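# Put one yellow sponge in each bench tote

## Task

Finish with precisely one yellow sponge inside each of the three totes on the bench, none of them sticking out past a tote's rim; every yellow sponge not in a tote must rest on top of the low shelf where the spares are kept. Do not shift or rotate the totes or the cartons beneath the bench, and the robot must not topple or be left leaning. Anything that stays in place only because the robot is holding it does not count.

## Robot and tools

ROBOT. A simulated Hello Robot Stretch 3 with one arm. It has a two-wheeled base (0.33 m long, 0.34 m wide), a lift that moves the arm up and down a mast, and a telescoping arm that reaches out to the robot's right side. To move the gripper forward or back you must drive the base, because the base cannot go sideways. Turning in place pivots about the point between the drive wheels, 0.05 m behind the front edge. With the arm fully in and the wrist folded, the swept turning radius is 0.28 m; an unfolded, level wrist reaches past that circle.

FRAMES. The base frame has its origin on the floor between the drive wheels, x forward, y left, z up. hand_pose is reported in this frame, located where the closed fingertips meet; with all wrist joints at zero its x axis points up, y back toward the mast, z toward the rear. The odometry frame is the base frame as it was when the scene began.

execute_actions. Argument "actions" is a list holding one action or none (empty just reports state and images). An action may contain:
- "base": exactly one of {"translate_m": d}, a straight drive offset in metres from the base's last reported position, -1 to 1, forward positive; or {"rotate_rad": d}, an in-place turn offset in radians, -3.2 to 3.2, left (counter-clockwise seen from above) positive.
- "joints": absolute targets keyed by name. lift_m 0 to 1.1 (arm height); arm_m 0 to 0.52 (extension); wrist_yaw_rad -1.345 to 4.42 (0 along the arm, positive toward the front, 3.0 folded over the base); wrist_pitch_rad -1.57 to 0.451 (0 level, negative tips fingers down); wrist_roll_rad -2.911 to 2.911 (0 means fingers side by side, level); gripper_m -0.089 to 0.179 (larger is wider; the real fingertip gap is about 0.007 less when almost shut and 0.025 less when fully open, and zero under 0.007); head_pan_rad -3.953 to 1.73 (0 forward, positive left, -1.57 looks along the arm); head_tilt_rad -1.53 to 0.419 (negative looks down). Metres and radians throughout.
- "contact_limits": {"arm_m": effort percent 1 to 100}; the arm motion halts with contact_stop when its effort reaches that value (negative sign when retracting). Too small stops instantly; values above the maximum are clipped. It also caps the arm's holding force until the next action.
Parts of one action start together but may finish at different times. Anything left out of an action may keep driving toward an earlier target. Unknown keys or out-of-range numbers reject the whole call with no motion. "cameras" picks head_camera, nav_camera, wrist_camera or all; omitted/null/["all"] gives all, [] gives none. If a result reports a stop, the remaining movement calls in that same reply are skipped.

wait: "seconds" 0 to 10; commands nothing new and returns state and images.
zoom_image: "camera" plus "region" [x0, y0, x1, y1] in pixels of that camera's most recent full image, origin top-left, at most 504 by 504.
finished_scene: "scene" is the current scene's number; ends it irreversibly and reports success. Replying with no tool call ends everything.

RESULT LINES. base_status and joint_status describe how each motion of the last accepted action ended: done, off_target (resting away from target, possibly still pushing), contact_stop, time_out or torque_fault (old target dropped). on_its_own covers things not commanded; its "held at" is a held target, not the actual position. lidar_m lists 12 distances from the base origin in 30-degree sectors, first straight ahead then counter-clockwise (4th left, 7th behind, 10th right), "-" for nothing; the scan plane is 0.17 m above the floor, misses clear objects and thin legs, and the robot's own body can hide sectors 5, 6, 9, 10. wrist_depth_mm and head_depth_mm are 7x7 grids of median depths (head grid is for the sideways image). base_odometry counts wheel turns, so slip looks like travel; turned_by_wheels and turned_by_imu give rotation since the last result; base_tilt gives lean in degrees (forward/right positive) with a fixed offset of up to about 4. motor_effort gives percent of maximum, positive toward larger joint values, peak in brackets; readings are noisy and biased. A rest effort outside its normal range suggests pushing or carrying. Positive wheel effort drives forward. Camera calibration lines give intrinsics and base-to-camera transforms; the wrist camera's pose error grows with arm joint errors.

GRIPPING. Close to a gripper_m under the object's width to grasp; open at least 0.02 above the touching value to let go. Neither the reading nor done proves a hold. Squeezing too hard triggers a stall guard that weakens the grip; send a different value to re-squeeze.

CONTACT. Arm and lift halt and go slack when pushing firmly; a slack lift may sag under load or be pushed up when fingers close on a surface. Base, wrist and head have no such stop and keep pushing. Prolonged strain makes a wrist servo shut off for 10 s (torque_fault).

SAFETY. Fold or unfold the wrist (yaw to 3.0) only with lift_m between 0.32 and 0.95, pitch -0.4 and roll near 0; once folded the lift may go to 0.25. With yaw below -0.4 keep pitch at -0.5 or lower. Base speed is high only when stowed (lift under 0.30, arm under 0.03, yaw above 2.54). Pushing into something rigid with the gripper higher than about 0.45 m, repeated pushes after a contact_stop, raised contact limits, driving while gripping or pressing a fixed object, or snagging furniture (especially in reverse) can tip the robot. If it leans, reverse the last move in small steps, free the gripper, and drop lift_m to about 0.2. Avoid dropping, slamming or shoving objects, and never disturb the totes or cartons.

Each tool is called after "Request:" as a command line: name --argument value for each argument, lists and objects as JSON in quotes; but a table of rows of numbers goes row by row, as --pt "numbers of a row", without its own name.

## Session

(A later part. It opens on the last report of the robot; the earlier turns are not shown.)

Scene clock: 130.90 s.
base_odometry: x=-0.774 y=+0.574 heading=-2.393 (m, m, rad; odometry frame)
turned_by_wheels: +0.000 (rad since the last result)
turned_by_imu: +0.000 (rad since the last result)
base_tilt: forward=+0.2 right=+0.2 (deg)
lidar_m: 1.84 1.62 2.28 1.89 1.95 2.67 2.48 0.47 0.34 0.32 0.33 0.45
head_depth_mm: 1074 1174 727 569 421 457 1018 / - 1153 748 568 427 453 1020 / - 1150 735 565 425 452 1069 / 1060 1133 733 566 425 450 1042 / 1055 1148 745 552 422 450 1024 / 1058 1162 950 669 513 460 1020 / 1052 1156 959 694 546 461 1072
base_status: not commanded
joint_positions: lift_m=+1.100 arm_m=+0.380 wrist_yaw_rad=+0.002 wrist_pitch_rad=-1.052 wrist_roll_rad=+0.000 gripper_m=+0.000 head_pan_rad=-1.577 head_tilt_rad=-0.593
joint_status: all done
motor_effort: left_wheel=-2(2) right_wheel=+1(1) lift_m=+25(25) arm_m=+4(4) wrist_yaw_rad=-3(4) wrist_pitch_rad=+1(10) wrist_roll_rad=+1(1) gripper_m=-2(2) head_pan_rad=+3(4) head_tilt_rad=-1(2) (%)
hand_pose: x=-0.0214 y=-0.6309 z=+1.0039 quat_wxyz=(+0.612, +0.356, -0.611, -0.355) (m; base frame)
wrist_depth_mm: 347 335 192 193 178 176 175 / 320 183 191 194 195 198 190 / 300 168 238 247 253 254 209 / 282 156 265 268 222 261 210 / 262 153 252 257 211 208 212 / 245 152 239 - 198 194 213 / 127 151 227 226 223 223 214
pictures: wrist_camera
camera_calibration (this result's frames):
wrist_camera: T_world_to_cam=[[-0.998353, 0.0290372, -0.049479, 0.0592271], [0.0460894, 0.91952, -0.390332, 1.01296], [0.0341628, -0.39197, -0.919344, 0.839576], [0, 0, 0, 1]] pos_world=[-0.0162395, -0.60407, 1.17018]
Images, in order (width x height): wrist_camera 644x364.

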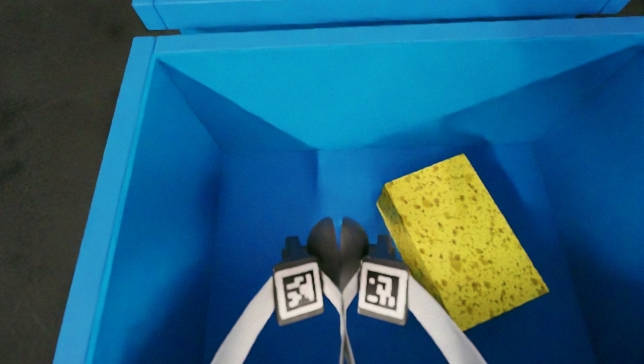

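Request:
execute_actions --actions '[{"joints":{"wrist_pitch_rad":-0.5}}]' --cameras '[]'

Request:
execute_actions --actions '[{"base":{"translate_m":-0.04},"joints":{"arm_m":0.52,"head_tilt_rad":-0.4}}]' --cameras '[]'

Request:
execute_actions --actions '[{"joints":{"wrist_pitch_rad":-0.8,"lift_m":1.07}}]' --cameras '["wrist_camera","head_camera"]'

Scene clock: 136.27 s.
base_odometry: x=-0.774 y=+0.574 heading=-2.393 (m, m, rad; odometry frame)
turned_by_wheels: +0.000 (rad since the last result)
turned_by_imu: +0.000 (rad since the last result)
base_tilt: forward=+0.3 right=+0.1 (deg)
lidar_m: 1.85 1.62 2.28 1.89 1.94 2.67 2.49 0.47 0.34 0.32 0.33 0.45
head_depth_mm: 1078 1172 727 571 422 458 1021 / - 1155 748 567 427 453 1026 / - 1132 748 565 426 452 1069 / 1042 1131 745 562 423 452 1042 / 1060 1146 745 552 422 449 1020 / 1057 1157 957 668 514 461 1020 / 1054 1155 955 695 545 460 1074
base_status: not commanded
joint_positions: lift_m=+1.100 arm_m=+0.380 wrist_yaw_rad=+0.002 wrist_pitch_rad=-0.524 wrist_roll_rad=+0.000 gripper_m=+0.000 head_pan_rad=-1.577 head_tilt_rad=-0.593
joint_status: all done
motor_effort: left_wheel=-2(2) right_wheel=+1(1) lift_m=+25(25) arm_m=+5(4) wrist_yaw_rad=-3(3) wrist_pitch_rad=+12(12) wrist_roll_rad=+1(1) gripper_m=-2(2) head_pan_rad=+4(4) head_tilt_rad=-1(1) (%)
hand_pose: x=-0.0211 y=-0.7345 z=+1.0892 quat_wxyz=(+0.683, +0.184, -0.683, -0.183) (m; base frame)
wrist_depth_mm: 564 561 565 562 561 563 566 / 615 618 616 620 623 617 620 / 652 625 627 384 386 584 580 / 511 503 395 413 411 332 465 / 418 420 281 416 400 268 377 / 361 355 231 - 246 206 204 / 309 302 209 215 221 218 202
pictures: none
No camera images: the call's "cameras" was empty. Leave "cameras" out to get every camera's image.

Scene clock: 138.57 s.
base_odometry: x=-0.744 y=+0.601 heading=-2.393 (m, m, rad; odometry frame)
turned_by_wheels: +0.000 (rad since the last result)
turned_by_imu: +0.000 (rad since the last result)
base_tilt: forward=+0.3 right=+0.0 (deg)
lidar_m: 1.84 1.66 2.31 1.88 1.94 2.66 2.44 0.47 0.34 0.32 0.33 0.48
head_depth_mm: 1059 1158 1215 1010 550 406 419 / 1067 1147 1222 757 566 405 416 / 1057 - 1216 766 562 403 417 / 1061 1125 1191 762 561 401 418 / 1060 1134 1201 760 558 399 417 / 1056 1126 1210 947 547 398 415 / 1058 1132 1213 1002 703 417 439
base_status: done
joint_positions: lift_m=+1.100 arm_m=+0.520 wrist_yaw_rad=+0.002 wrist_pitch_rad=-0.523 wrist_roll_rad=+0.000 gripper_m=+0.000 head_pan_rad=-1.577 head_tilt_rad=-0.409
joint_status: all done
motor_effort: left_wheel=-1(6) right_wheel=+1(3) lift_m=+25(25) arm_m=+5(5) wrist_yaw_rad=-4(4) wrist_pitch_rad=+11(12) wrist_roll_rad=+1(1) gripper_m=-2(2) head_pan_rad=+4(5) head_tilt_rad=+3(16) (%)
hand_pose: x=-0.0211 y=-0.8746 z=+1.0894 quat_wxyz=(+0.683, +0.184, -0.683, -0.182) (m; base frame)
wrist_depth_mm: 436 436 436 442 436 439 438 / 480 477 481 488 490 479 482 / 534 534 530 535 533 536 525 / 509 504 494 487 483 472 465 / 417 275 276 268 275 270 388 / 359 237 323 - 311 232 335 / 301 234 303 300 297 233 284
pictures: none
No camera images: the call's "cameras" was empty. Leave "cameras" out to get every camera's image.

Scene clock: 139.83 s.
base_odometry: x=-0.744 y=+0.601 heading=-2.393 (m, m, rad; odometry frame)
turned_by_wheels: +0.000 (rad since the last result)
turned_by_imu: +0.000 (rad since the last result)
base_tilt: forward=+0.4 right=+0.0 (deg)
lidar_m: 1.85 1.66 2.31 1.88 1.95 2.67 2.45 0.47 0.34 0.32 0.33 0.48
head_depth_mm: 1070 1116 1224 1007 550 406 418 / 1065 1115 1221 757 565 405 417 / 1064 1116 1219 764 563 403 417 / 1061 1127 1201 759 559 401 417 / 1055 1124 1199 760 559 399 416 / 1060 1130 1209 949 546 397 414 / 1054 1131 1211 1006 703 418 439
base_status: not commanded
joint_positions: lift_m=+1.070 arm_m=+0.520 wrist_yaw_rad=+0.002 wrist_pitch_rad=-0.794 wrist_roll_rad=+0.000 gripper_m=+0.000 head_pan_rad=-1.577 head_tilt_rad=-0.408
joint_status: all done
motor_effort: left_wheel=-1(1) right_wheel=+0(1) lift_m=+14(21) arm_m=+3(4) wrist_yaw_rad=-3(3) wrist_pitch_rad=-3(10) wrist_roll_rad=+1(1) gripper_m=-2(2) head_pan_rad=+4(4) head_tilt_rad=+4(4) (%)
hand_pose: x=-0.0212 y=-0.8271 z=+1.0094 quat_wxyz=(+0.652, +0.274, -0.652, -0.273) (m; base frame)
wrist_depth_mm: 479 470 470 465 457 459 451 / 415 229 231 231 231 217 382 / 352 240 269 271 271 228 323 / 177 240 301 302 299 230 160 / 173 238 273 276 269 231 150 / 172 236 249 - 247 230 151 / 120 119 118 117 115 115 114
pictures: head_camera (sideways: a quarter turn clockwise sets it upright), wrist_camera
camera_calibration (this result's frames):
head_camera: T_world_to_cam=[[-0.00289444, 0.390487, -0.920604, 1.21845], [0.99993, 0.0117024, 0.00181988, -0.000185221], [0.0114839, -0.920534, -0.390493, 0.462723], [0, 0, 0, 1]] pos_world=[-0.00160194, -0.0498318, 1.3024]
wrist_camera: T_world_to_cam=[[-0.998328, 0.0152483, -0.0557607, 0.0602765], [0.0462138, 0.789994, -0.61137, 1.31152], [0.0347283, -0.612924, -0.789378, 0.453735], [0, 0, 0, 1]] pos_world=[-0.0161922, -0.758911, 1.16336]
Images, in order (width x height): head_camera 896x504, wrist_camera 644x364.

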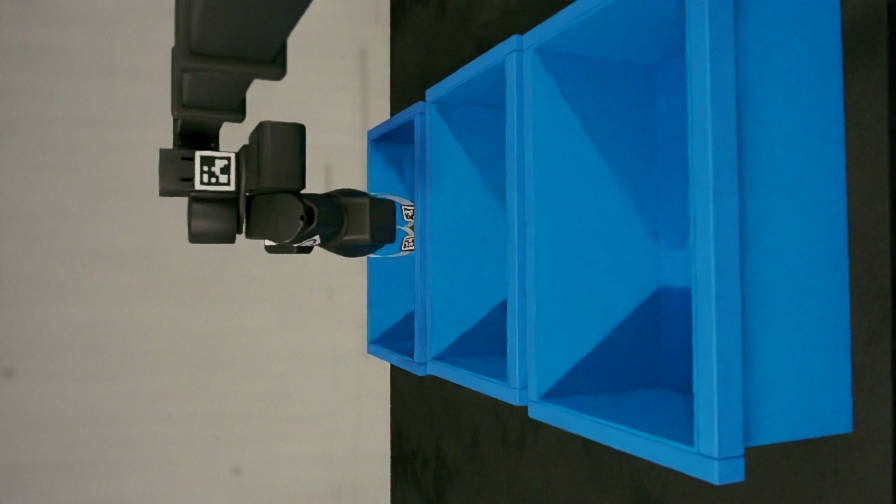

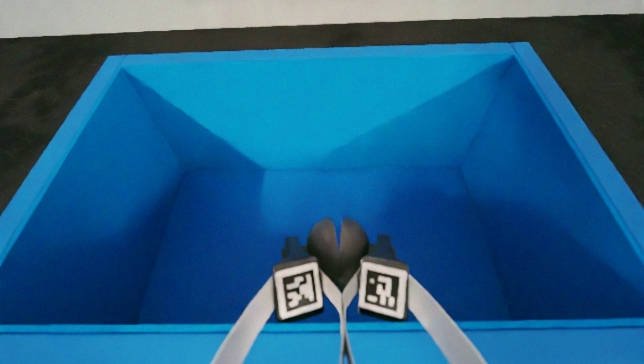

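Request:
execute_actions --actions '[{"joints":{"arm_m":0.508}}]' --cameras '["wrist_camera","head_camera"]'

Scene clock: 142.23 s.
base_odometry: x=-0.744 y=+0.601 heading=-2.393 (m, m, rad; odometry frame)
turned_by_wheels: +0.000 (rad since the last result)
turned_by_imu: +0.000 (rad since the last result)
base_tilt: forward=+0.3 right=+0.1 (deg)
lidar_m: 1.85 1.66 2.30 1.88 1.94 2.67 2.45 0.47 0.34 0.32 0.33 0.48
head_depth_mm: 1067 1117 1227 1009 549 406 419 / 1059 1119 1212 757 567 405 418 / 1060 1111 1226 762 562 403 417 / 1061 1122 1200 757 560 401 417 / 1058 1130 1202 760 560 399 416 / 1059 1128 1211 948 547 397 414 / 1060 1126 1203 1005 703 418 439
base_status: not commanded
joint_positions: lift_m=+1.070 arm_m=+0.508 wrist_yaw_rad=+0.002 wrist_pitch_rad=-0.795 wrist_roll_rad=+0.000 gripper_m=+0.000 head_pan_rad=-1.577 head_tilt_rad=-0.408
joint_status: all done
motor_effort: left_wheel=-1(1) right_wheel=+1(0) lift_m=+14(14) arm_m=-4(1) wrist_yaw_rad=-3(3) wrist_pitch_rad=-2(3) wrist_roll_rad=+1(1) gripper_m=-2(2) head_pan_rad=+4(6) head_tilt_rad=+3(4) (%)
hand_pose: x=-0.0212 y=-0.8156 z=+1.0093 quat_wxyz=(+0.652, +0.275, -0.651, -0.273) (m; base frame)
wrist_depth_mm: 481 476 476 472 456 459 447 / 419 228 230 230 230 216 379 / 353 238 270 272 269 229 322 / 177 239 301 302 300 231 160 / 173 237 273 277 269 232 151 / 172 236 248 - 244 232 152 / 120 119 118 117 115 115 114
pictures: head_camera (sideways: a quarter turn clockwise sets it upright), wrist_camera
camera_calibration (this result's frames):
head_camera: T_world_to_cam=[[-0.0028944, 0.390487, -0.920604, 1.21845], [0.99993, 0.0117023, 0.00181988, -0.000185223], [0.0114838, -0.920534, -0.390493, 0.462724], [0, 0, 0, 1]] pos_world=[-0.00160195, -0.0498318, 1.3024]
wrist_camera: T_world_to_cam=[[-0.998328, 0.0152834, -0.0557535, 0.0601156], [0.0462182, 0.790326, -0.61094, 1.30215], [0.0347262, -0.612495, -0.789711, 0.461453], [0, 0, 0, 1]] pos_world=[-0.0161927, -0.747407, 1.1633]
Images, in order (width x height): head_camera 896x504, wrist_camera 644x364.

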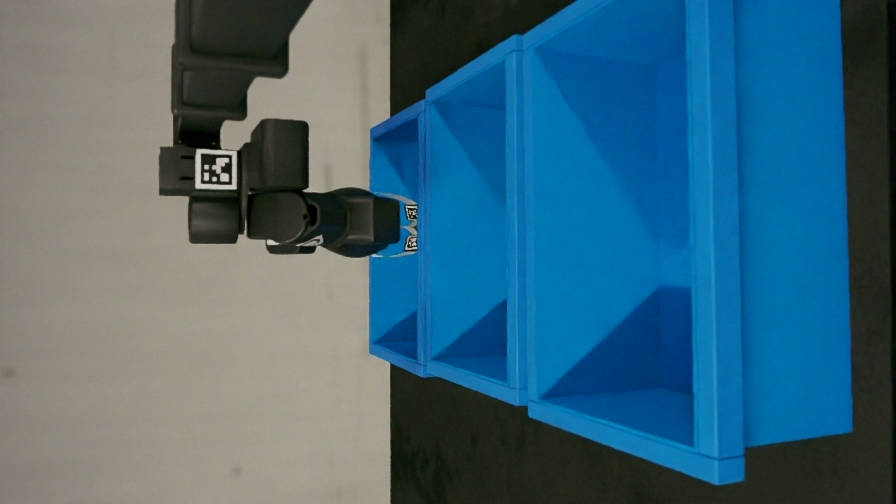

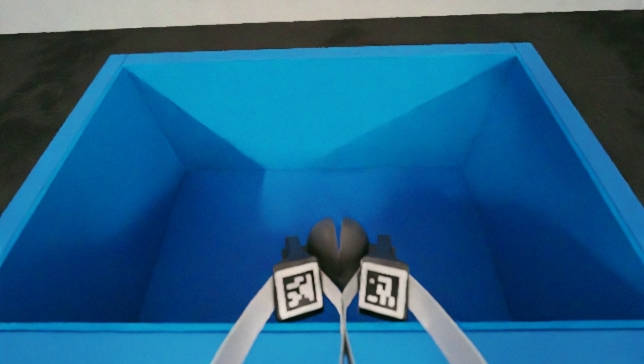

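Request:
execute_actions --actions '[{"joints":{"arm_m":0.52,"lift_m":1.1,"wrist_pitch_rad":-0.4}}]' --cameras '[]'

Request:
execute_actions --actions '[{"base":{"translate_m":0.45},"joints":{"arm_m":0.0,"wrist_yaw_rad":1.6}}]' --cameras '[]'

Request:
execute_actions --actions '[{"base":{"translate_m":0.8},"joints":{"lift_m":0.75,"head_pan_rad":0,"head_tilt_rad":-0.7}}]' --cameras '[]'

Request:
execute_actions --actions '[{"base":{"rotate_rad":1.53},"joints":{"head_pan_rad":-0.9}}]' --cameras '["nav_camera","head_camera"]'

Scene clock: 150.70 s.
base_odometry: x=-0.744 y=+0.601 heading=-2.393 (m, m, rad; odometry frame)
turned_by_wheels: +0.000 (rad since the last result)
turned_by_imu: +0.000 (rad since the last result)
base_tilt: forward=+0.3 right=+0.2 (deg)
lidar_m: 1.84 1.66 2.30 1.88 1.94 2.67 2.45 0.47 0.34 0.32 0.33 0.48
head_depth_mm: 1061 1161 1218 1011 548 406 418 / 1061 1155 1220 758 565 404 417 / 1058 - 1219 765 561 403 417 / 1063 1120 1197 761 562 401 417 / 1058 1134 1202 762 559 399 417 / 1067 1124 1210 947 546 398 415 / 1054 1135 1204 1003 704 417 439
base_status: not commanded
joint_positions: lift_m=+1.100 arm_m=+0.520 wrist_yaw_rad=+0.002 wrist_pitch_rad=-0.425 wrist_roll_rad=+0.000 gripper_m=+0.000 head_pan_rad=-1.577 head_tilt_rad=-0.408
joint_status: all done
motor_effort: left_wheel=-1(1) right_wheel=+1(1) lift_m=+25(30) arm_m=+4(5) wrist_yaw_rad=-4(3) wrist_pitch_rad=+12(12) wrist_roll_rad=+1(1) gripper_m=-4(3) head_pan_rad=+4(4) head_tilt_rad=+4(3) (%)
hand_pose: x=-0.0210 y=-0.8881 z=+1.1106 quat_wxyz=(+0.691, +0.150, -0.691, -0.149) (m; base frame)
wrist_depth_mm: 433 433 429 427 432 430 428 / 463 462 468 468 467 470 466 / 508 512 512 499 502 509 503 / 555 543 550 546 543 529 540 / 484 477 466 486 456 451 440 / 396 269 260 - 255 255 374 / 338 234 301 296 299 233 316
pictures: none
No camera images: the call's "cameras" was empty. Leave "cameras" out to get every camera's image.

Scene clock: 156.60 s.
base_odometry: x=-1.074 y=+0.295 heading=-2.394 (m, m, rad; odometry frame)
turned_by_wheels: +0.000 (rad since the last result)
turned_by_imu: +0.002 (rad since the last result)
base_tilt: forward=+0.2 right=+0.0 (deg)
lidar_m: 1.57 1.24 2.02 2.41 1.98 2.66 2.90 0.46 0.35 0.31 0.32 1.65
head_depth_mm: 1060 - - - - - 417 / 1052 - - - - - - / 1057 - - - - - - / 1051 1124 1208 1007 704 - - / 1053 1123 1202 1012 705 - - / 1047 1115 1201 1006 705 - - / 1054 1111 1197 1251 705 - -
base_status: done
joint_positions: lift_m=+1.100 arm_m=+0.003 wrist_yaw_rad=+1.598 wrist_pitch_rad=-0.424 wrist_roll_rad=+0.001 gripper_m=+0.000 head_pan_rad=-1.577 head_tilt_rad=-0.408
joint_status: all done
joint sent to its limit — the command would take arm_m past its lower limit, so that joint was sent only as far as its limit.
motor_effort: left_wheel=-2(4) right_wheel=+1(6) lift_m=+25(26) arm_m=-3(1) wrist_yaw_rad=+2(6) wrist_pitch_rad=+12(12) wrist_roll_rad=+1(1) gripper_m=-2(2) head_pan_rad=+4(4) head_tilt_rad=+4(4) (%)
hand_pose: x=+0.2021 y=-0.1417 z=+1.1109 quat_wxyz=(+0.589, +0.599, -0.375, +0.391) (m; base frame)
wrist_depth_mm: - - - - - - - / - - - - - - - / - - - - - - - / - - - - - - - / - - - - - - - / - - - - - - - / - - - - - - 323
pictures: none
No camera images: the call's "cameras" was empty. Leave "cameras" out to get every camera's image.

Scene clock: 166.00 s.
base_odometry: x=-1.661 y=-0.249 heading=-2.394 (m, m, rad; odometry frame)
turned_by_wheels: +0.000 (rad since the last result)
turned_by_imu: +0.004 (rad since the last result)
base_tilt: forward=+0.5 right=+0.0 (deg)
lidar_m: 0.77 0.67 0.58 1.70 2.36 2.67 1.26 0.63 0.84 1.21 1.12 0.81
head_depth_mm: 646 719 814 941 1102 1319 1233 / 645 718 811 938 1101 1323 1231 / 644 720 809 941 1106 1320 1226 / 635 706 796 937 1095 1324 1223 / 648 724 817 936 1095 1319 1228 / 647 721 813 932 1095 1328 1235 / 647 720 815 931 1088 1314 1226
base_status: done
joint_positions: lift_m=+0.750 arm_m=+0.003 wrist_yaw_rad=+1.598 wrist_pitch_rad=-0.424 wrist_roll_rad=+0.001 gripper_m=+0.000 head_pan_rad=-0.007 head_tilt_rad=-0.691
joint_status: all done
motor_effort: left_wheel=-2(3) right_wheel=+1(4) lift_m=+15(22) arm_m=-3(3) wrist_yaw_rad=+3(2) wrist_pitch_rad=+11(12) wrist_roll_rad=+1(1) gripper_m=-2(2) head_pan_rad=+5(62) head_tilt_rad=-2(17) (%)
hand_pose: x=+0.2022 y=-0.1417 z=+0.7617 quat_wxyz=(+0.589, +0.599, -0.375, +0.391) (m; base frame)
wrist_depth_mm: 633 628 613 599 598 598 588 / 692 672 673 666 662 662 656 / 729 746 754 735 728 713 709 / 665 818 805 807 791 786 792 / 672 902 894 859 885 852 879 / 671 - - - 966 946 944 / 657 891 912 916 900 886 885
pictures: none
No camera images: the call's "cameras" was empty. Leave "cameras" out to get every camera's image.

Scene clock: 169.37 s.
base_odometry: x=-1.661 y=-0.249 heading=-0.864 (m, m, rad; odometry frame)
turned_by_wheels: +1.530 (rad since the last result)
turned_by_imu: +1.555 (rad since the last result)
base_tilt: forward=+0.4 right=-0.2 (deg)
lidar_m: 1.14 2.36 2.56 1.51 0.65 0.80 1.22 1.17 0.82 0.77 0.70 0.58
head_depth_mm: 680 744 822 916 1033 1189 1235 / 720 792 882 988 1130 1310 1231 / 767 849 948 1073 1241 1383 1228 / 817 912 1028 1084 1108 1331 1231 / 880 987 1121 1088 946 1074 1218 / 941 1068 1230 1016 888 1058 1212 / 1016 1168 1307 1083 964 1329 1231
base_status: done
joint_positions: lift_m=+0.750 arm_m=+0.003 wrist_yaw_rad=+1.598 wrist_pitch_rad=-0.424 wrist_roll_rad=+0.001 gripper_m=+0.000 head_pan_rad=-0.893 head_tilt_rad=-0.691
joint_status: all done
motor_effort: left_wheel=-2(6) right_wheel=+2(4) lift_m=+14(15) arm_m=-2(3) wrist_yaw_rad=+1(2) wrist_pitch_rad=+11(11) wrist_roll_rad=+1(0) gripper_m=-3(3) head_pan_rad=-5(59) head_tilt_rad=-2(2) (%)
hand_pose: x=+0.2022 y=-0.1417 z=+0.7617 quat_wxyz=(+0.589, +0.599, -0.375, +0.391) (m; base frame)
wrist_depth_mm: - - - - - - 723 / - - - - - 932 723 / - - - - - 605 585 / - - - - - 481 477 / - - - - 840 512 502 / - - - - 635 572 567 / 935 922 933 902 851 654 658
pictures: head_camera (sideways: a quarter turn clockwise sets it upright), nav_camera (sideways: a quarter turn counterclockwise sets it upright)
camera_calibration (this result's frames):
head_camera: T_world_to_cam=[[-0.400325, 0.488866, -0.775081, 1.0311], [0.768447, 0.639879, 0.0066911, -0.00511338], [0.499229, -0.592929, -0.631827, 0.773749], [0, 0, 0, 1]] pos_world=[0.0304275, -0.0420193, 1.2881]
nav_camera: T_world_to_cam=[[0.407243, -0.485409, 0.773648, -0.96574], [-0.769361, -0.6388, 0.00418423, 0.0528642], [0.492176, -0.596919, -0.633602, 0.780052], [0, 0, 0, 1]] pos_world=[0.0500396, 0.0306184, 1.24116]
Images, in order (width x height): head_camera 896x504, nav_camera 672x504.

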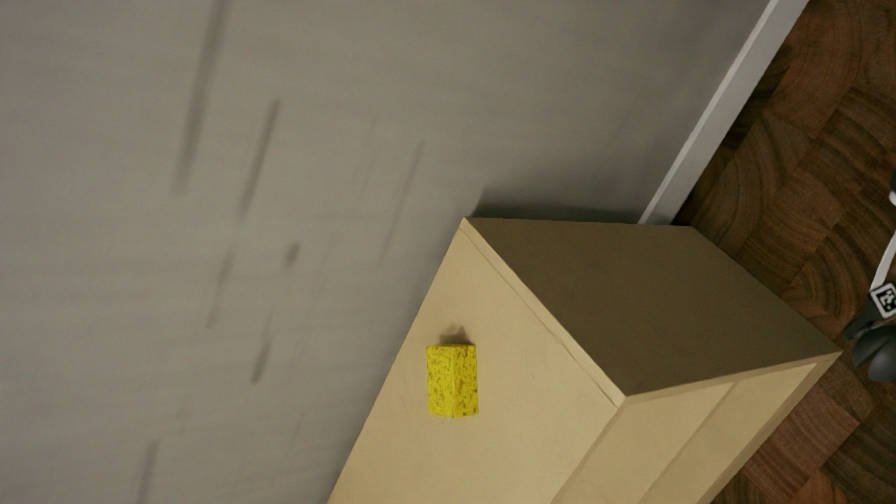

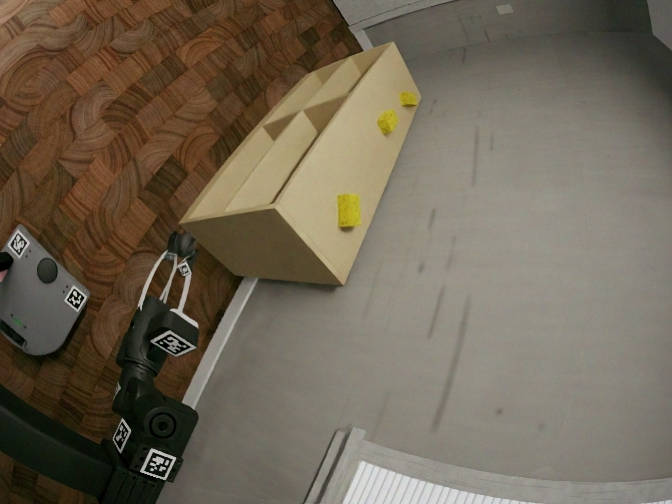

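Request:
execute_actions --actions '[{"base":{"translate_m":0.66},"joints":{"lift_m":0.82,"arm_m":0.30,"wrist_yaw_rad":0.69,"wrist_pitch_rad":-1.1,"gripper_m":0.17,"head_pan_rad":-1.4,"head_tilt_rad":-0.9}}]' --cameras '["wrist_camera","head_camera"]'

Scene clock: 184.23 s.
base_odometry: x=-1.232 y=-0.751 heading=-0.864 (m, m, rad; odometry frame)
turned_by_wheels: +0.000 (rad since the last result)
turned_by_imu: +0.002 (rad since the last result)
base_tilt: forward=+0.4 right=+0.1 (deg)
lidar_m: 1.06 1.90 1.89 3.73 1.44 1.13 1.87 1.11 0.36 0.57 0.61 0.52
head_depth_mm: 638 707 - 892 774 708 1148 / 647 731 - 842 760 892 1113 / 654 755 872 798 762 896 1118 / 661 762 901 893 762 922 1131 / 670 779 916 876 761 938 1132 / 678 786 935 877 761 957 1135 / 688 801 951 875 760 990 1149
base_status: done
joint_positions: lift_m=+0.820 arm_m=+0.300 wrist_yaw_rad=+0.692 wrist_pitch_rad=-1.101 wrist_roll_rad=+0.001 gripper_m=+0.170 head_pan_rad=-1.393 head_tilt_rad=-0.889
joint_status: all done
motor_effort: left_wheel=-2(4) right_wheel=+2(4) lift_m=+25(28) arm_m=+4(7) wrist_yaw_rad=-2(7) wrist_pitch_rad=+1(10) wrist_roll_rad=+1(1) gripper_m=+0(86) head_pan_rad=-4(43) head_tilt_rad=-3(15) (%)
hand_pose: x=+0.0387 y=-0.5175 z=+0.7190 quat_wxyz=(+0.692, +0.552, -0.441, -0.144) (m; base frame)
wrist_depth_mm: 357 356 350 370 298 248 210 / 334 332 328 322 346 284 236 / 313 315 308 306 303 333 270 / 298 294 292 288 286 285 313 / 282 279 278 231 230 270 269 / 266 - 263 224 219 256 255 / 257 249 249 248 246 245 242
pictures: head_camera (sideways: a quarter turn clockwise sets it upright), wrist_camera
camera_calibration (this result's frames):
head_camera: T_world_to_cam=[[-0.141526, 0.758646, -0.635945, 0.848201], [0.98148, 0.191312, 0.00980121, -0.0104598], [0.129099, -0.62278, -0.771672, 0.957889], [0, 0, 0, 1]] pos_world=[0.00664567, -0.0449293, 1.27869]
wrist_camera: T_world_to_cam=[[-0.79032, -0.610809, -0.0480237, -0.238422], [-0.560945, 0.752869, -0.344281, 0.698896], [0.246446, -0.245154, -0.937638, 0.700907], [0, 0, 0, 1]] pos_world=[0.0308763, -0.499978, 0.886363]
Images, in order (width x height): head_camera 896x504, wrist_camera 644x364.

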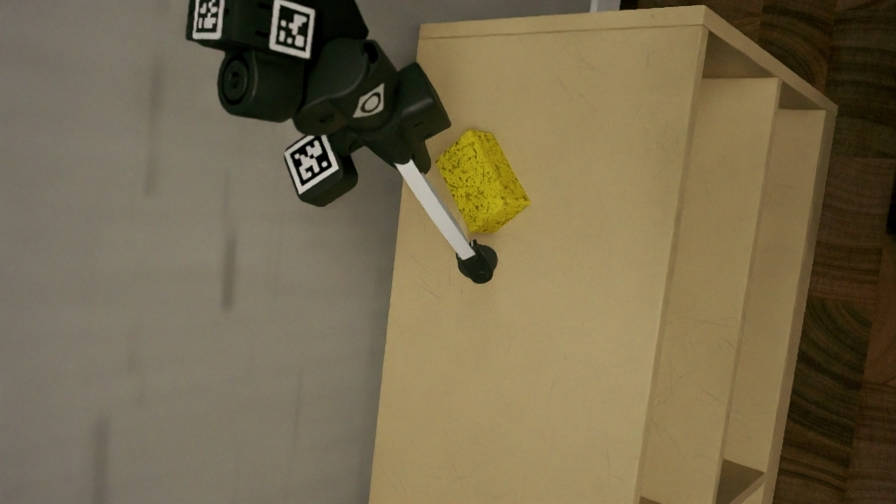

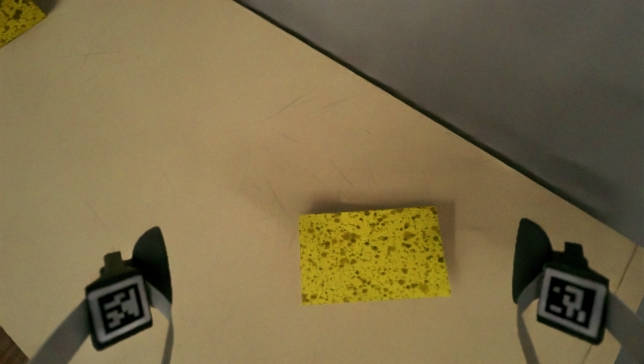

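Request:
execute_actions --actions '[{"base":{"translate_m":-0.01},"joints":{"arm_m":0.322}}]' --cameras '[]'

Request:
execute_actions --actions '[{"joints":{"lift_m":0.738}}]' --cameras '["wrist_camera"]'

Request:
execute_actions --actions '[{"joints":{"gripper_m":0.07}}]' --cameras '["wrist_camera"]'

Request:
execute_actions --actions '[{"joints":{"lift_m":0.85}}]' --cameras '["wrist_camera","head_camera"]'

Scene clock: 190.87 s.
base_odometry: x=-1.239 y=-0.743 heading=-0.864 (m, m, rad; odometry frame)
turned_by_wheels: +0.000 (rad since the last result)
turned_by_imu: +0.000 (rad since the last result)
base_tilt: forward=+0.4 right=+0.0 (deg)
lidar_m: 1.07 1.92 1.90 3.70 1.43 1.13 1.86 1.11 0.35 0.53 0.63 0.53
head_depth_mm: 638 701 920 947 790 762 1146 / 645 728 - 852 759 880 1115 / 653 755 910 814 761 898 1112 / 662 764 903 876 761 922 1127 / 670 776 923 875 762 939 1139 / 681 790 932 874 760 953 1132 / 688 800 949 873 761 991 1153
base_status: done
joint_positions: lift_m=+0.820 arm_m=+0.322 wrist_yaw_rad=+0.692 wrist_pitch_rad=-1.101 wrist_roll_rad=+0.001 gripper_m=+0.170 head_pan_rad=-1.393 head_tilt_rad=-0.889
joint_status: all done
motor_effort: left_wheel=-2(7) right_wheel=+1(4) lift_m=+25(26) arm_m=+4(5) wrist_yaw_rad=-2(3) wrist_pitch_rad=+1(1) wrist_roll_rad=+1(1) gripper_m=-1(0) head_pan_rad=-5(5) head_tilt_rad=-3(3) (%)
hand_pose: x=+0.0387 y=-0.5395 z=+0.7189 quat_wxyz=(+0.692, +0.552, -0.441, -0.144) (m; base frame)
wrist_depth_mm: 357 354 356 347 274 226 191 / 334 331 328 329 323 259 214 / 315 311 309 305 328 306 245 / 295 295 289 286 287 326 285 / 279 282 275 230 267 269 318 / 267 - 263 217 222 256 259 / 255 249 250 246 246 243 241
pictures: none
No camera images: the call's "cameras" was empty. Leave "cameras" out to get every camera's image.

Scene clock: 192.43 s.
base_odometry: x=-1.239 y=-0.743 heading=-0.864 (m, m, rad; odometry frame)
turned_by_wheels: +0.000 (rad since the last result)
turned_by_imu: +0.000 (rad since the last result)
base_tilt: forward=+0.3 right=+0.1 (deg)
lidar_m: 1.07 1.92 1.90 3.72 1.43 1.13 1.86 1.11 0.35 0.53 0.63 0.52
head_depth_mm: 637 730 - 872 759 712 1157 / 645 742 832 836 761 883 1120 / 655 755 866 815 758 899 1115 / 663 764 905 871 760 922 1136 / 672 775 919 873 761 939 1131 / 678 790 937 875 762 952 1131 / 687 801 957 876 761 992 1145
base_status: not commanded
joint_positions: lift_m=+0.738 arm_m=+0.322 wrist_yaw_rad=+0.692 wrist_pitch_rad=-1.102 wrist_roll_rad=+0.001 gripper_m=+0.170 head_pan_rad=-1.393 head_tilt_rad=-0.889
joint_status: all done
motor_effort: left_wheel=-2(2) right_wheel=+1(1) lift_m=+15(20) arm_m=+4(4) wrist_yaw_rad=-3(3) wrist_pitch_rad=+1(1) wrist_roll_rad=+1(1) gripper_m=+0(0) head_pan_rad=-5(5) head_tilt_rad=-2(3) (%)
hand_pose: x=+0.0386 y=-0.5395 z=+0.6376 quat_wxyz=(+0.692, +0.552, -0.441, -0.144) (m; base frame)
wrist_depth_mm: 253 250 248 243 274 227 192 / 237 234 233 229 227 258 215 / 223 220 218 216 213 211 244 / 210 207 205 203 203 201 199 / 199 199 191 149 148 192 189 / 188 - 183 142 141 181 180 / - 176 176 172 171 172 169
pictures: wrist_camera
camera_calibration (this result's frames):
wrist_camera: T_world_to_cam=[[-0.790333, -0.610794, -0.0480103, -0.255771], [-0.561032, 0.752975, -0.343908, 0.687181], [0.246207, -0.244866, -0.937775, 0.619511], [0, 0, 0, 1]] pos_world=[0.0308579, -0.521957, 0.805009]
Images, in order (width x height): wrist_camera 644x364.

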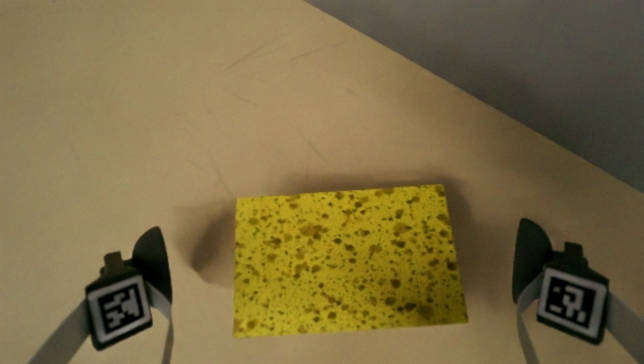

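Scene clock: 193.93 s.
base_odometry: x=-1.239 y=-0.743 heading=-0.864 (m, m, rad; odometry frame)
turned_by_wheels: +0.000 (rad since the last result)
turned_by_imu: +0.000 (rad since the last result)
base_tilt: forward=+0.2 right=-0.1 (deg)
lidar_m: 1.07 1.91 1.90 3.73 1.43 1.13 1.86 1.11 0.35 0.53 0.63 0.53
head_depth_mm: 638 731 - 874 759 710 1157 / 645 741 828 837 761 885 1115 / 656 754 865 816 760 895 1109 / 664 765 906 883 759 924 1126 / 672 776 920 875 762 938 1137 / 681 788 934 876 760 955 1139 / 692 800 956 874 761 987 1149
base_status: not commanded
joint_positions: lift_m=+0.738 arm_m=+0.322 wrist_yaw_rad=+0.692 wrist_pitch_rad=-1.102 wrist_roll_rad=+0.001 gripper_m=+0.071 head_pan_rad=-1.393 head_tilt_rad=-0.889
joint_status: all done
motor_effort: left_wheel=-2(2) right_wheel=+1(1) lift_m=+14(14) arm_m=+4(4) wrist_yaw_rad=-3(3) wrist_pitch_rad=+1(1) wrist_roll_rad=+1(1) gripper_m=-12(91) head_pan_rad=-4(5) head_tilt_rad=-3(3) (%)
hand_pose: x=+0.0386 y=-0.5395 z=+0.6376 quat_wxyz=(+0.692, +0.552, -0.441, -0.144) (m; base frame)
wrist_depth_mm: 252 248 247 244 274 225 190 / 237 233 231 230 226 258 215 / 221 220 217 215 213 212 246 / 210 208 205 204 202 200 199 / 198 197 151 148 147 191 188 / 188 189 141 140 139 - 178 / 179 178 174 172 171 171 171
pictures: wrist_camera
camera_calibration (this result's frames):
wrist_camera: T_world_to_cam=[[-0.790332, -0.610795, -0.0480102, -0.255772], [-0.561032, 0.752974, -0.343908, 0.687181], [0.246207, -0.244866, -0.937775, 0.619511], [0, 0, 0, 1]] pos_world=[0.030858, -0.521957, 0.805009]
Images, in order (width x height): wrist_camera 644x364.

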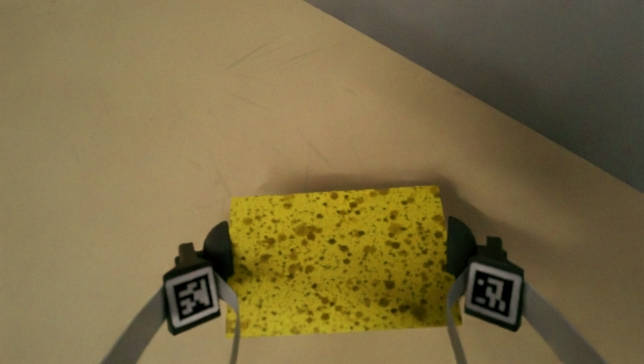

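Scene clock: 195.80 s.
base_odometry: x=-1.239 y=-0.743 heading=-0.864 (m, m, rad; odometry frame)
turned_by_wheels: +0.000 (rad since the last result)
turned_by_imu: +0.000 (rad since the last result)
base_tilt: forward=+0.0 right=+0.2 (deg)
lidar_m: 1.07 1.92 1.90 3.72 1.43 1.13 1.86 1.11 0.35 0.53 0.63 0.53
head_depth_mm: 639 - 900 947 787 763 1146 / 645 715 - 854 759 880 1114 / 654 753 900 822 760 895 1115 / 662 763 903 857 762 925 1127 / 671 776 920 874 761 940 1136 / 678 787 934 871 762 957 1132 / 689 802 950 873 763 984 1147
base_status: not commanded
joint_positions: lift_m=+0.850 arm_m=+0.322 wrist_yaw_rad=+0.692 wrist_pitch_rad=-1.102 wrist_roll_rad=+0.001 gripper_m=+0.071 head_pan_rad=-1.393 head_tilt_rad=-0.889
joint_status: all done
motor_effort: left_wheel=-2(2) right_wheel=+1(1) lift_m=+25(26) arm_m=+5(4) wrist_yaw_rad=-3(1) wrist_pitch_rad=+1(1) wrist_roll_rad=+1(1) gripper_m=-13(13) head_pan_rad=-5(5) head_tilt_rad=-2(3) (%)
hand_pose: x=+0.0385 y=-0.5393 z=+0.7488 quat_wxyz=(+0.692, +0.553, -0.441, -0.145) (m; base frame)
wrist_depth_mm: 393 390 412 349 274 224 191 / 371 367 360 393 327 259 215 / 349 345 342 339 379 303 246 / 329 325 321 318 317 353 287 / 311 309 151 148 147 300 328 / 294 293 141 140 139 - 340 / 281 279 272 269 268 268 497
pictures: head_camera (sideways: a quarter turn clockwise sets it upright), wrist_camera
camera_calibration (this result's frames):
head_camera: T_world_to_cam=[[-0.141526, 0.758646, -0.635945, 0.848201], [0.98148, 0.191311, 0.00980121, -0.0104598], [0.129099, -0.622781, -0.771672, 0.957889], [0, 0, 0, 1]] pos_world=[0.00664566, -0.0449293, 1.27869]
wrist_camera: T_world_to_cam=[[-0.790359, -0.610763, -0.0479813, -0.250442], [-0.561218, 0.7532, -0.343109, 0.724777], [0.245698, -0.244251, -0.938069, 0.724469], [0, 0, 0, 1]] pos_world=[0.0308188, -0.521911, 0.916263]
Images, in order (width x height): head_camera 896x504, wrist_camera 644x364.

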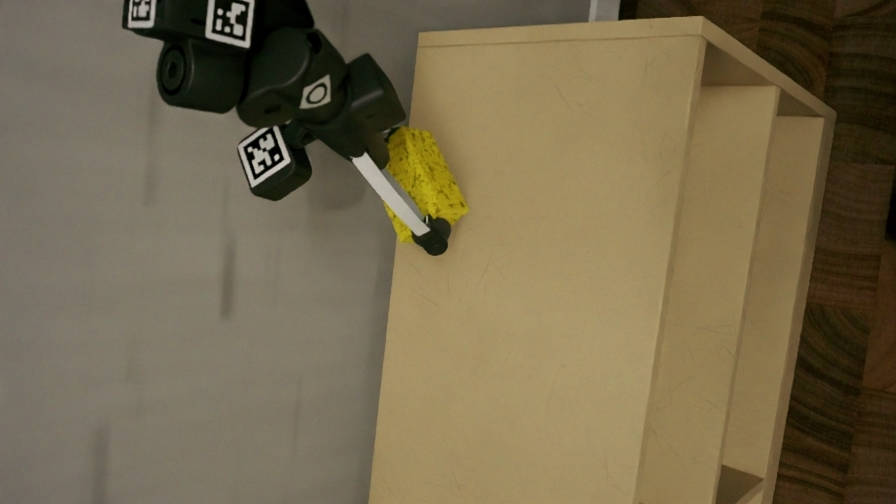

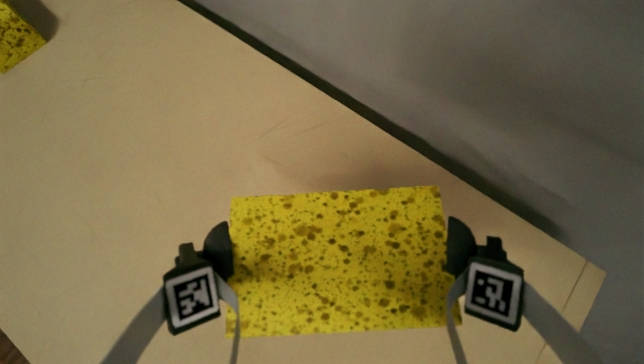

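Request:
execute_actions --actions '[{"base":{"translate_m":-0.745},"joints":{"lift_m":1.1,"arm_m":0.0,"wrist_yaw_rad":0,"wrist_pitch_rad":-0.4,"head_pan_rad":-1.57,"head_tilt_rad":-0.6}}]' --cameras '[]'

Request:
execute_actions --actions '[{"base":{"rotate_rad":-1.53}}]' --cameras '[]'

Request:
execute_actions --actions '[{"base":{"translate_m":-0.6}}]' --cameras '["nav_camera"]'

Scene clock: 207.97 s.
base_odometry: x=-1.722 y=-0.177 heading=-0.864 (m, m, rad; odometry frame)
turned_by_wheels: +0.000 (rad since the last result)
turned_by_imu: -0.001 (rad since the last result)
base_tilt: forward=+0.4 right=-0.1 (deg)
lidar_m: 1.21 2.44 2.69 1.04 0.71 0.79 1.12 1.14 0.82 0.78 0.80 0.66
head_depth_mm: - - - - - - 1282 / - - - - - - 1280 / - - - - - 1251 1285 / 645 709 360 371 1020 1184 1287 / 644 707 775 884 1006 1177 1272 / 634 701 784 868 1004 1171 1275 / 643 707 786 883 1002 1161 1276
base_status: done
joint_positions: lift_m=+1.100 arm_m=+0.003 wrist_yaw_rad=+0.003 wrist_pitch_rad=-0.426 wrist_roll_rad=+0.001 gripper_m=+0.071 head_pan_rad=-1.563 head_tilt_rad=-0.606
joint_status: all done
joint sent to its limit — the command would take arm_m past its lower limit, so that joint was sent only as far as its limit.
motor_effort: left_wheel=-2(6) right_wheel=+1(2) lift_m=+25(27) arm_m=-3(4) wrist_yaw_rad=-3(7) wrist_pitch_rad=+12(13) wrist_roll_rad=+1(1) gripper_m=-13(13) head_pan_rad=-4(26) head_tilt_rad=+3(18) (%)
hand_pose: x=-0.0210 y=-0.3711 z=+1.1106 quat_wxyz=(+0.691, +0.150, -0.691, -0.149) (m; base frame)
wrist_depth_mm: 463 470 468 474 480 483 487 / 505 511 504 512 515 518 527 / 547 551 551 563 564 575 573 / 599 601 605 597 596 627 630 / 663 682 152 148 147 687 722 / 754 749 141 140 140 - 820 / 687 864 860 892 901 943 927
pictures: none
No camera images: the call's "cameras" was empty. Leave "cameras" out to get every camera's image.

Scene clock: 211.33 s.
base_odometry: x=-1.722 y=-0.177 heading=-2.394 (m, m, rad; odometry frame)
turned_by_wheels: -1.530 (rad since the last result)
turned_by_imu: -1.555 (rad since the last result)
base_tilt: forward=+0.4 right=+0.0 (deg)
lidar_m: 0.78 0.80 0.66 1.79 2.47 2.80 0.86 0.58 0.83 1.12 1.13 0.82
head_depth_mm: - - - - - - 1282 / - - - - - - 1286 / - - - - - 1440 1281 / 953 1042 359 371 1489 1508 1274 / 950 1047 1147 1334 1495 1511 1282 / 948 1051 1166 1305 1497 1512 1282 / 953 1050 1164 1314 1502 1508 1282
base_status: done
joint_positions: lift_m=+1.100 arm_m=+0.003 wrist_yaw_rad=+0.003 wrist_pitch_rad=-0.426 wrist_roll_rad=+0.001 gripper_m=+0.071 head_pan_rad=-1.563 head_tilt_rad=-0.606
joint_status: not commanded
motor_effort: left_wheel=+1(6) right_wheel=-2(5) lift_m=+25(25) arm_m=-3(3) wrist_yaw_rad=-4(4) wrist_pitch_rad=+12(12) wrist_roll_rad=+1(1) gripper_m=-12(12) head_pan_rad=-5(5) head_tilt_rad=+3(2) (%)
hand_pose: x=-0.0210 y=-0.3711 z=+1.1106 quat_wxyz=(+0.691, +0.150, -0.691, -0.149) (m; base frame)
wrist_depth_mm: 771 762 785 768 776 771 754 / 834 844 831 847 840 831 814 / 878 910 917 903 886 868 724 / 906 - - 957 978 - 607 / 909 - 152 148 147 - - / 904 - 141 141 139 - - / 890 - - - - - -
pictures: none
No camera images: the call's "cameras" was empty. Leave "cameras" out to get every camera's image.

Scene clock: 218.57 s.
base_odometry: x=-1.282 y=+0.231 heading=-2.394 (m, m, rad; odometry frame)
turned_by_wheels: +0.000 (rad since the last result)
turned_by_imu: -0.001 (rad since the last result)
base_tilt: forward=+0.4 right=+0.1 (deg)
lidar_m: 1.38 1.10 1.50 2.59 2.46 2.80 0.93 0.31 0.22 0.22 0.24 1.44
head_depth_mm: - - - - - - 378 / - - - - - - 378 / - - - - - 423 377 / 961 1060 359 370 539 444 377 / 967 1062 1144 656 537 444 378 / 964 1060 1177 1323 1522 1434 386 / 964 1062 1178 1327 1504 1507 1280
base_status: done
joint_positions: lift_m=+1.100 arm_m=+0.003 wrist_yaw_rad=+0.003 wrist_pitch_rad=-0.426 wrist_roll_rad=+0.001 gripper_m=+0.071 head_pan_rad=-1.563 head_tilt_rad=-0.606
joint_status: not commanded
motor_effort: left_wheel=+2(3) right_wheel=-2(5) lift_m=+25(26) arm_m=-4(4) wrist_yaw_rad=-3(4) wrist_pitch_rad=+12(12) wrist_roll_rad=+1(1) gripper_m=-13(13) head_pan_rad=-5(4) head_tilt_rad=+3(3) (%)
hand_pose: x=-0.0210 y=-0.3711 z=+1.1106 quat_wxyz=(+0.691, +0.150, -0.691, -0.149) (m; base frame)
wrist_depth_mm: 776 791 788 789 790 781 776 / 858 858 843 856 841 857 835 / 941 946 922 767 754 726 598 / - - - 576 571 555 551 / - - 151 148 147 460 442 / - - 141 141 140 - 371 / - - 326 314 310 317 324
pictures: nav_camera (sideways: a quarter turn counterclockwise sets it upright)
camera_calibration (this result's frames):
nav_camera: T_world_to_cam=[[0.0171599, -0.565001, 0.824912, -1.03019], [-0.999734, -0.0223955, 0.00545743, 0.0526114], [0.0153908, -0.824786, -0.565235, 0.694022], [0, 0, 0, 1]] pos_world=[0.0595938, -0.00846016, 1.24181]
Images, in order (width x height): nav_camera 672x504.

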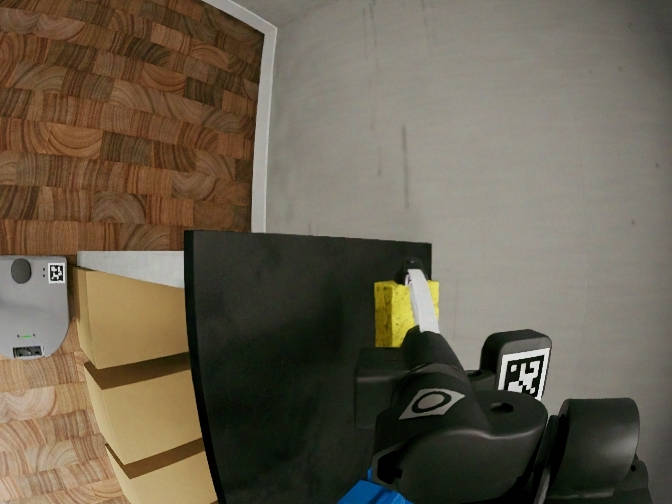

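Request:
execute_actions --actions '[{"base":{"translate_m":-0.64},"joints":{"arm_m":0.45,"head_tilt_rad":-0.45}}]' --cameras '["wrist_camera","head_camera"]'

Scene clock: 229.30 s.
base_odometry: x=-0.813 y=+0.666 heading=-2.394 (m, m, rad; odometry frame)
turned_by_wheels: +0.000 (rad since the last result)
turned_by_imu: +0.001 (rad since the last result)
base_tilt: forward=+0.5 right=+0.1 (deg)
lidar_m: 2.02 1.68 2.37 1.97 2.04 2.86 2.44 0.34 0.24 0.23 0.24 0.32
head_depth_mm: 953 1055 1135 850 474 489 307 / 962 1053 1121 677 475 493 325 / 965 - 849 673 473 494 323 / 975 1051 845 675 472 493 322 / 977 1046 1106 675 470 491 321 / 974 1053 1127 852 475 478 320 / 975 1046 1128 893 650 373 315
base_status: done
joint_positions: lift_m=+1.100 arm_m=+0.450 wrist_yaw_rad=+0.002 wrist_pitch_rad=-0.426 wrist_roll_rad=+0.001 gripper_m=+0.071 head_pan_rad=-1.563 head_tilt_rad=-0.458
joint_status: all done
motor_effort: left_wheel=+1(4) right_wheel=-2(5) lift_m=+25(25) arm_m=+5(4) wrist_yaw_rad=-4(3) wrist_pitch_rad=+12(12) wrist_roll_rad=+1(1) gripper_m=-13(12) head_pan_rad=-4(4) head_tilt_rad=+3(14) (%)
hand_pose: x=-0.0210 y=-0.8181 z=+1.1106 quat_wxyz=(+0.691, +0.150, -0.691, -0.149) (m; base frame)
wrist_depth_mm: 408 409 409 412 405 413 408 / 444 445 446 443 447 443 440 / 483 486 483 488 482 484 476 / 534 533 537 509 511 522 521 / 482 473 151 148 147 452 442 / 398 396 141 141 139 - 367 / 341 258 261 259 256 245 322
pictures: head_camera (sideways: a quarter turn clockwise sets it upright), wrist_camera
camera_calibration (this result's frames):
head_camera: T_world_to_cam=[[-0.00855763, 0.435364, -0.900214, 1.19188], [0.999678, 0.0252161, 0.0026919, -0.00131882], [0.0238718, -0.899901, -0.435439, 0.521136], [0, 0, 0, 1]] pos_world=[-0.00092245, -0.0498948, 1.29987]
wrist_camera: T_world_to_cam=[[-0.998265, -0.00644844, -0.0585327, 0.0513625], [0.0467966, 0.516497, -0.85501, 1.41311], [0.0357454, -0.856265, -0.515299, 0.0357149], [0, 0, 0, 1]] pos_world=[-0.016132, -0.698953, 1.22963]
Images, in order (width x height): head_camera 896x504, wrist_camera 644x364.

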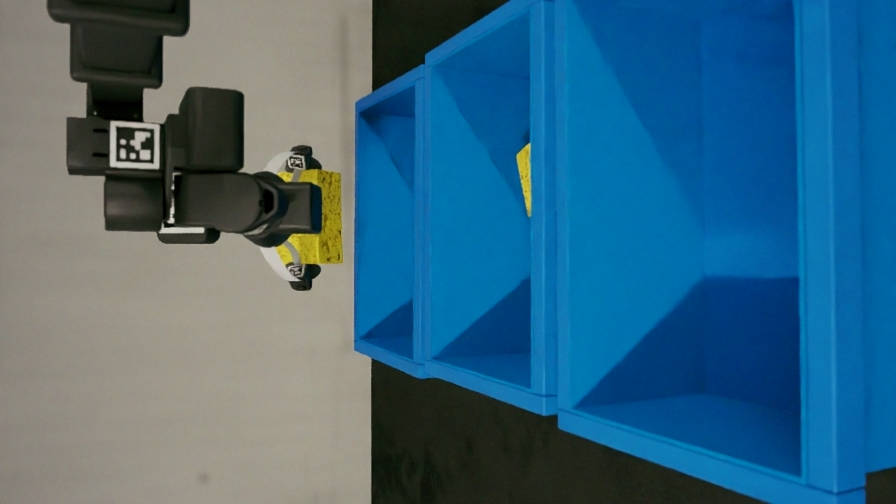

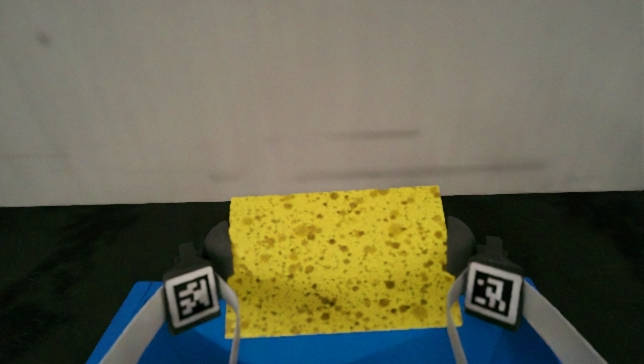

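Centred.

Request:
execute_actions --actions '[{"joints":{"wrist_pitch_rad":-0.75}}]' --cameras '["wrist_camera"]'

Request:
execute_actions --actions '[{"joints":{"arm_m":0.49}}]' --cameras '[]'

Request:
execute_actions --actions '[{"joints":{"arm_m":0.52,"wrist_pitch_rad":-1.0}}]' --cameras '["wrist_camera","head_camera"]'

Scene clock: 232.73 s.
base_odometry: x=-0.813 y=+0.666 heading=-2.394 (m, m, rad; odometry frame)
turned_by_wheels: +0.000 (rad since the last result)
turned_by_imu: +0.000 (rad since the last result)
base_tilt: forward=+0.3 right=+0.0 (deg)
lidar_m: 2.01 1.68 2.37 1.98 2.04 2.85 2.44 0.34 0.24 0.23 0.24 0.32
head_depth_mm: 958 1064 1133 852 475 489 307 / 967 1056 1118 677 474 493 324 / 968 - 1110 676 474 492 323 / 973 1046 1105 673 472 493 322 / 972 1047 1103 675 471 492 321 / 974 1047 1129 846 476 477 320 / 973 1050 1134 890 651 374 315
base_status: not commanded
joint_positions: lift_m=+1.100 arm_m=+0.450 wrist_yaw_rad=+0.002 wrist_pitch_rad=-0.759 wrist_roll_rad=+0.001 gripper_m=+0.071 head_pan_rad=-1.563 head_tilt_rad=-0.458
joint_status: all done
motor_effort: left_wheel=+2(2) right_wheel=-2(2) lift_m=+26(25) arm_m=+4(4) wrist_yaw_rad=-4(2) wrist_pitch_rad=+4(11) wrist_roll_rad=+1(1) gripper_m=-13(12) head_pan_rad=-5(5) head_tilt_rad=+3(3) (%)
hand_pose: x=-0.0212 y=-0.7641 z=+1.0446 quat_wxyz=(+0.657, +0.263, -0.656, -0.261) (m; base frame)
wrist_depth_mm: 454 459 460 461 456 463 465 / 487 493 488 469 463 459 452 / 420 418 415 407 230 228 393 / 370 229 257 238 238 237 341 / 318 229 151 148 147 224 185 / 174 212 141 140 139 - 166 / 165 211 247 245 243 242 150
pictures: wrist_camera
camera_calibration (this result's frames):
wrist_camera: T_world_to_cam=[[-0.99831, 0.0131651, -0.0565942, 0.0606246], [0.0463644, 0.767551, -0.639309, 1.29528], [0.0350223, -0.640853, -0.766865, 0.475326], [0, 0, 0, 1]] pos_world=[-0.0161798, -0.690378, 1.19603]
Images, in order (width x height): wrist_camera 644x364.

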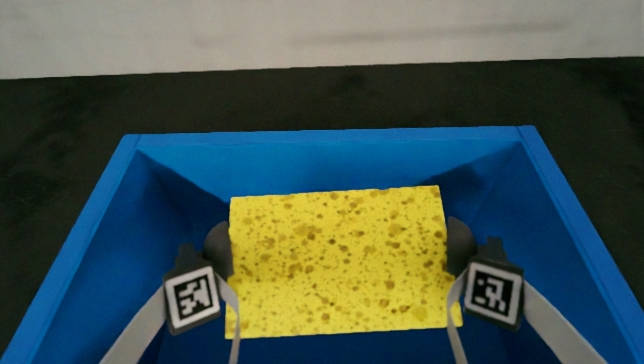

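Scene clock: 234.10 s.
base_odometry: x=-0.813 y=+0.666 heading=-2.394 (m, m, rad; odometry frame)
turned_by_wheels: +0.000 (rad since the last result)
turned_by_imu: +0.000 (rad since the last result)
base_tilt: forward=+0.4 right=+0.2 (deg)
lidar_m: 2.01 1.68 2.37 1.98 2.05 2.85 2.45 0.34 0.24 0.23 0.24 0.32
head_depth_mm: 957 1061 1133 852 476 489 307 / 966 1058 1120 676 473 493 324 / 963 - 970 675 474 494 323 / 973 1047 1102 675 471 492 322 / 979 1045 1106 674 471 492 321 / 974 1044 1136 851 477 479 320 / 973 1051 1133 894 650 374 314
base_status: not commanded
joint_positions: lift_m=+1.100 arm_m=+0.490 wrist_yaw_rad=+0.002 wrist_pitch_rad=-0.759 wrist_roll_rad=+0.001 gripper_m=+0.071 head_pan_rad=-1.563 head_tilt_rad=-0.458
joint_status: all done
motor_effort: left_wheel=+2(1) right_wheel=-2(2) lift_m=+25(25) arm_m=+5(6) wrist_yaw_rad=-3(4) wrist_pitch_rad=+4(5) wrist_roll_rad=+1(1) gripper_m=-13(12) head_pan_rad=-3(4) head_tilt_rad=+3(3) (%)
hand_pose: x=-0.0212 y=-0.8039 z=+1.0445 quat_wxyz=(+0.657, +0.263, -0.656, -0.262) (m; base frame)
wrist_depth_mm: 415 417 417 424 420 424 421 / 465 468 465 457 458 459 454 / 424 418 413 407 398 392 391 / 368 211 212 204 201 203 341 / 319 221 151 147 147 220 290 / 172 213 141 140 140 - 166 / 164 213 248 245 243 243 150
pictures: none
No camera images: the call's "cameras" was empty. Leave "cameras" out to get every camera's image.

Scene clock: 235.30 s.
base_odometry: x=-0.813 y=+0.666 heading=-2.394 (m, m, rad; odometry frame)
turned_by_wheels: +0.000 (rad since the last result)
turned_by_imu: +0.000 (rad since the last result)
base_tilt: forward=+0.4 right=+0.1 (deg)
lidar_m: 2.01 1.68 2.37 1.98 2.04 2.86 2.44 0.34 0.24 0.23 0.24 0.32
head_depth_mm: 956 1058 1131 857 475 489 307 / 968 1059 1117 676 475 493 324 / 969 - 1092 676 473 494 323 / 973 1048 1105 675 472 492 322 / 974 1045 1109 676 471 491 321 / 972 1051 1135 846 477 479 321 / 973 1046 1132 897 650 373 315
base_status: not commanded
joint_positions: lift_m=+1.100 arm_m=+0.520 wrist_yaw_rad=+0.002 wrist_pitch_rad=-1.004 wrist_roll_rad=+0.001 gripper_m=+0.071 head_pan_rad=-1.563 head_tilt_rad=-0.458
joint_status: all done
motor_effort: left_wheel=+1(1) right_wheel=-2(2) lift_m=+25(25) arm_m=+5(2) wrist_yaw_rad=-4(4) wrist_pitch_rad=+2(4) wrist_roll_rad=+1(1) gripper_m=-13(13) head_pan_rad=-3(4) head_tilt_rad=+3(3) (%)
hand_pose: x=-0.0213 y=-0.7820 z=+1.0093 quat_wxyz=(+0.620, +0.341, -0.619, -0.340) (m; base frame)
wrist_depth_mm: 376 368 365 359 353 351 347 / 341 334 333 329 327 321 317 / 173 184 184 184 185 185 168 / 168 218 248 218 220 220 155 / 168 231 152 148 147 222 156 / 167 215 142 141 139 - 156 / 166 214 226 223 221 222 149
pictures: head_camera (sideways: a quarter turn clockwise sets it upright), wrist_camera
camera_calibration (this result's frames):
head_camera: T_world_to_cam=[[-0.00855761, 0.435362, -0.900215, 1.19188], [0.999678, 0.0252161, 0.00269187, -0.00131877], [0.0238718, -0.899902, -0.435437, 0.521134], [0, 0, 0, 1]] pos_world=[-0.00092245, -0.0498948, 1.29987]
wrist_camera: T_world_to_cam=[[-0.998338, 0.026622, -0.0511038, 0.0636908], [0.046212, 0.89968, -0.434097, 1.1827], [0.0344205, -0.435737, -0.899416, 0.730934], [0, 0, 0, 1]] pos_world=[-0.0162292, -0.747254, 1.17408]
Images, in order (width x height): head_camera 896x504, wrist_camera 644x364.

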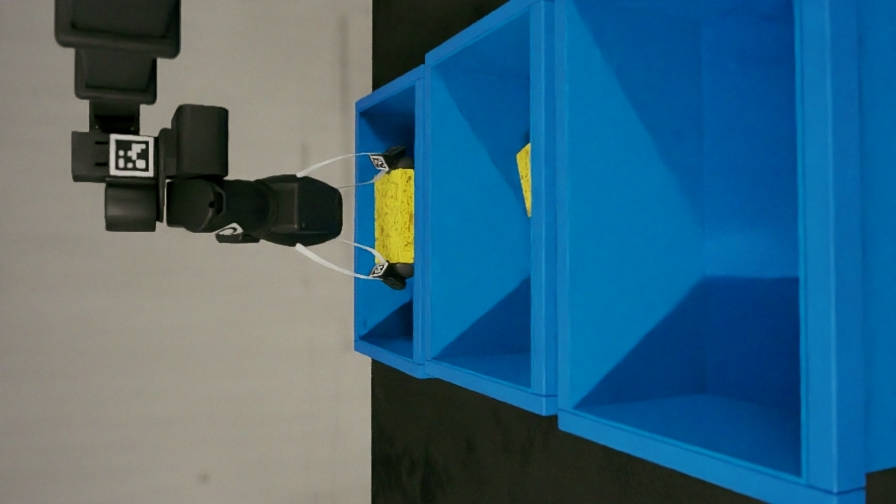

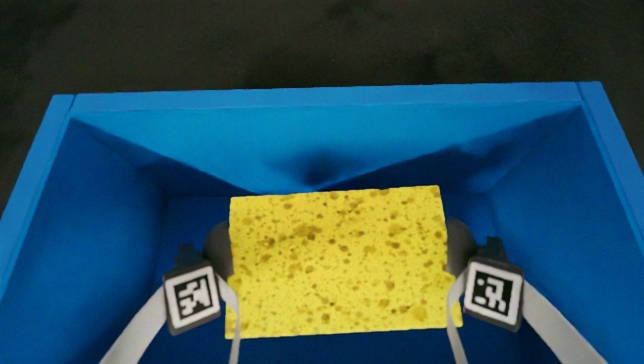

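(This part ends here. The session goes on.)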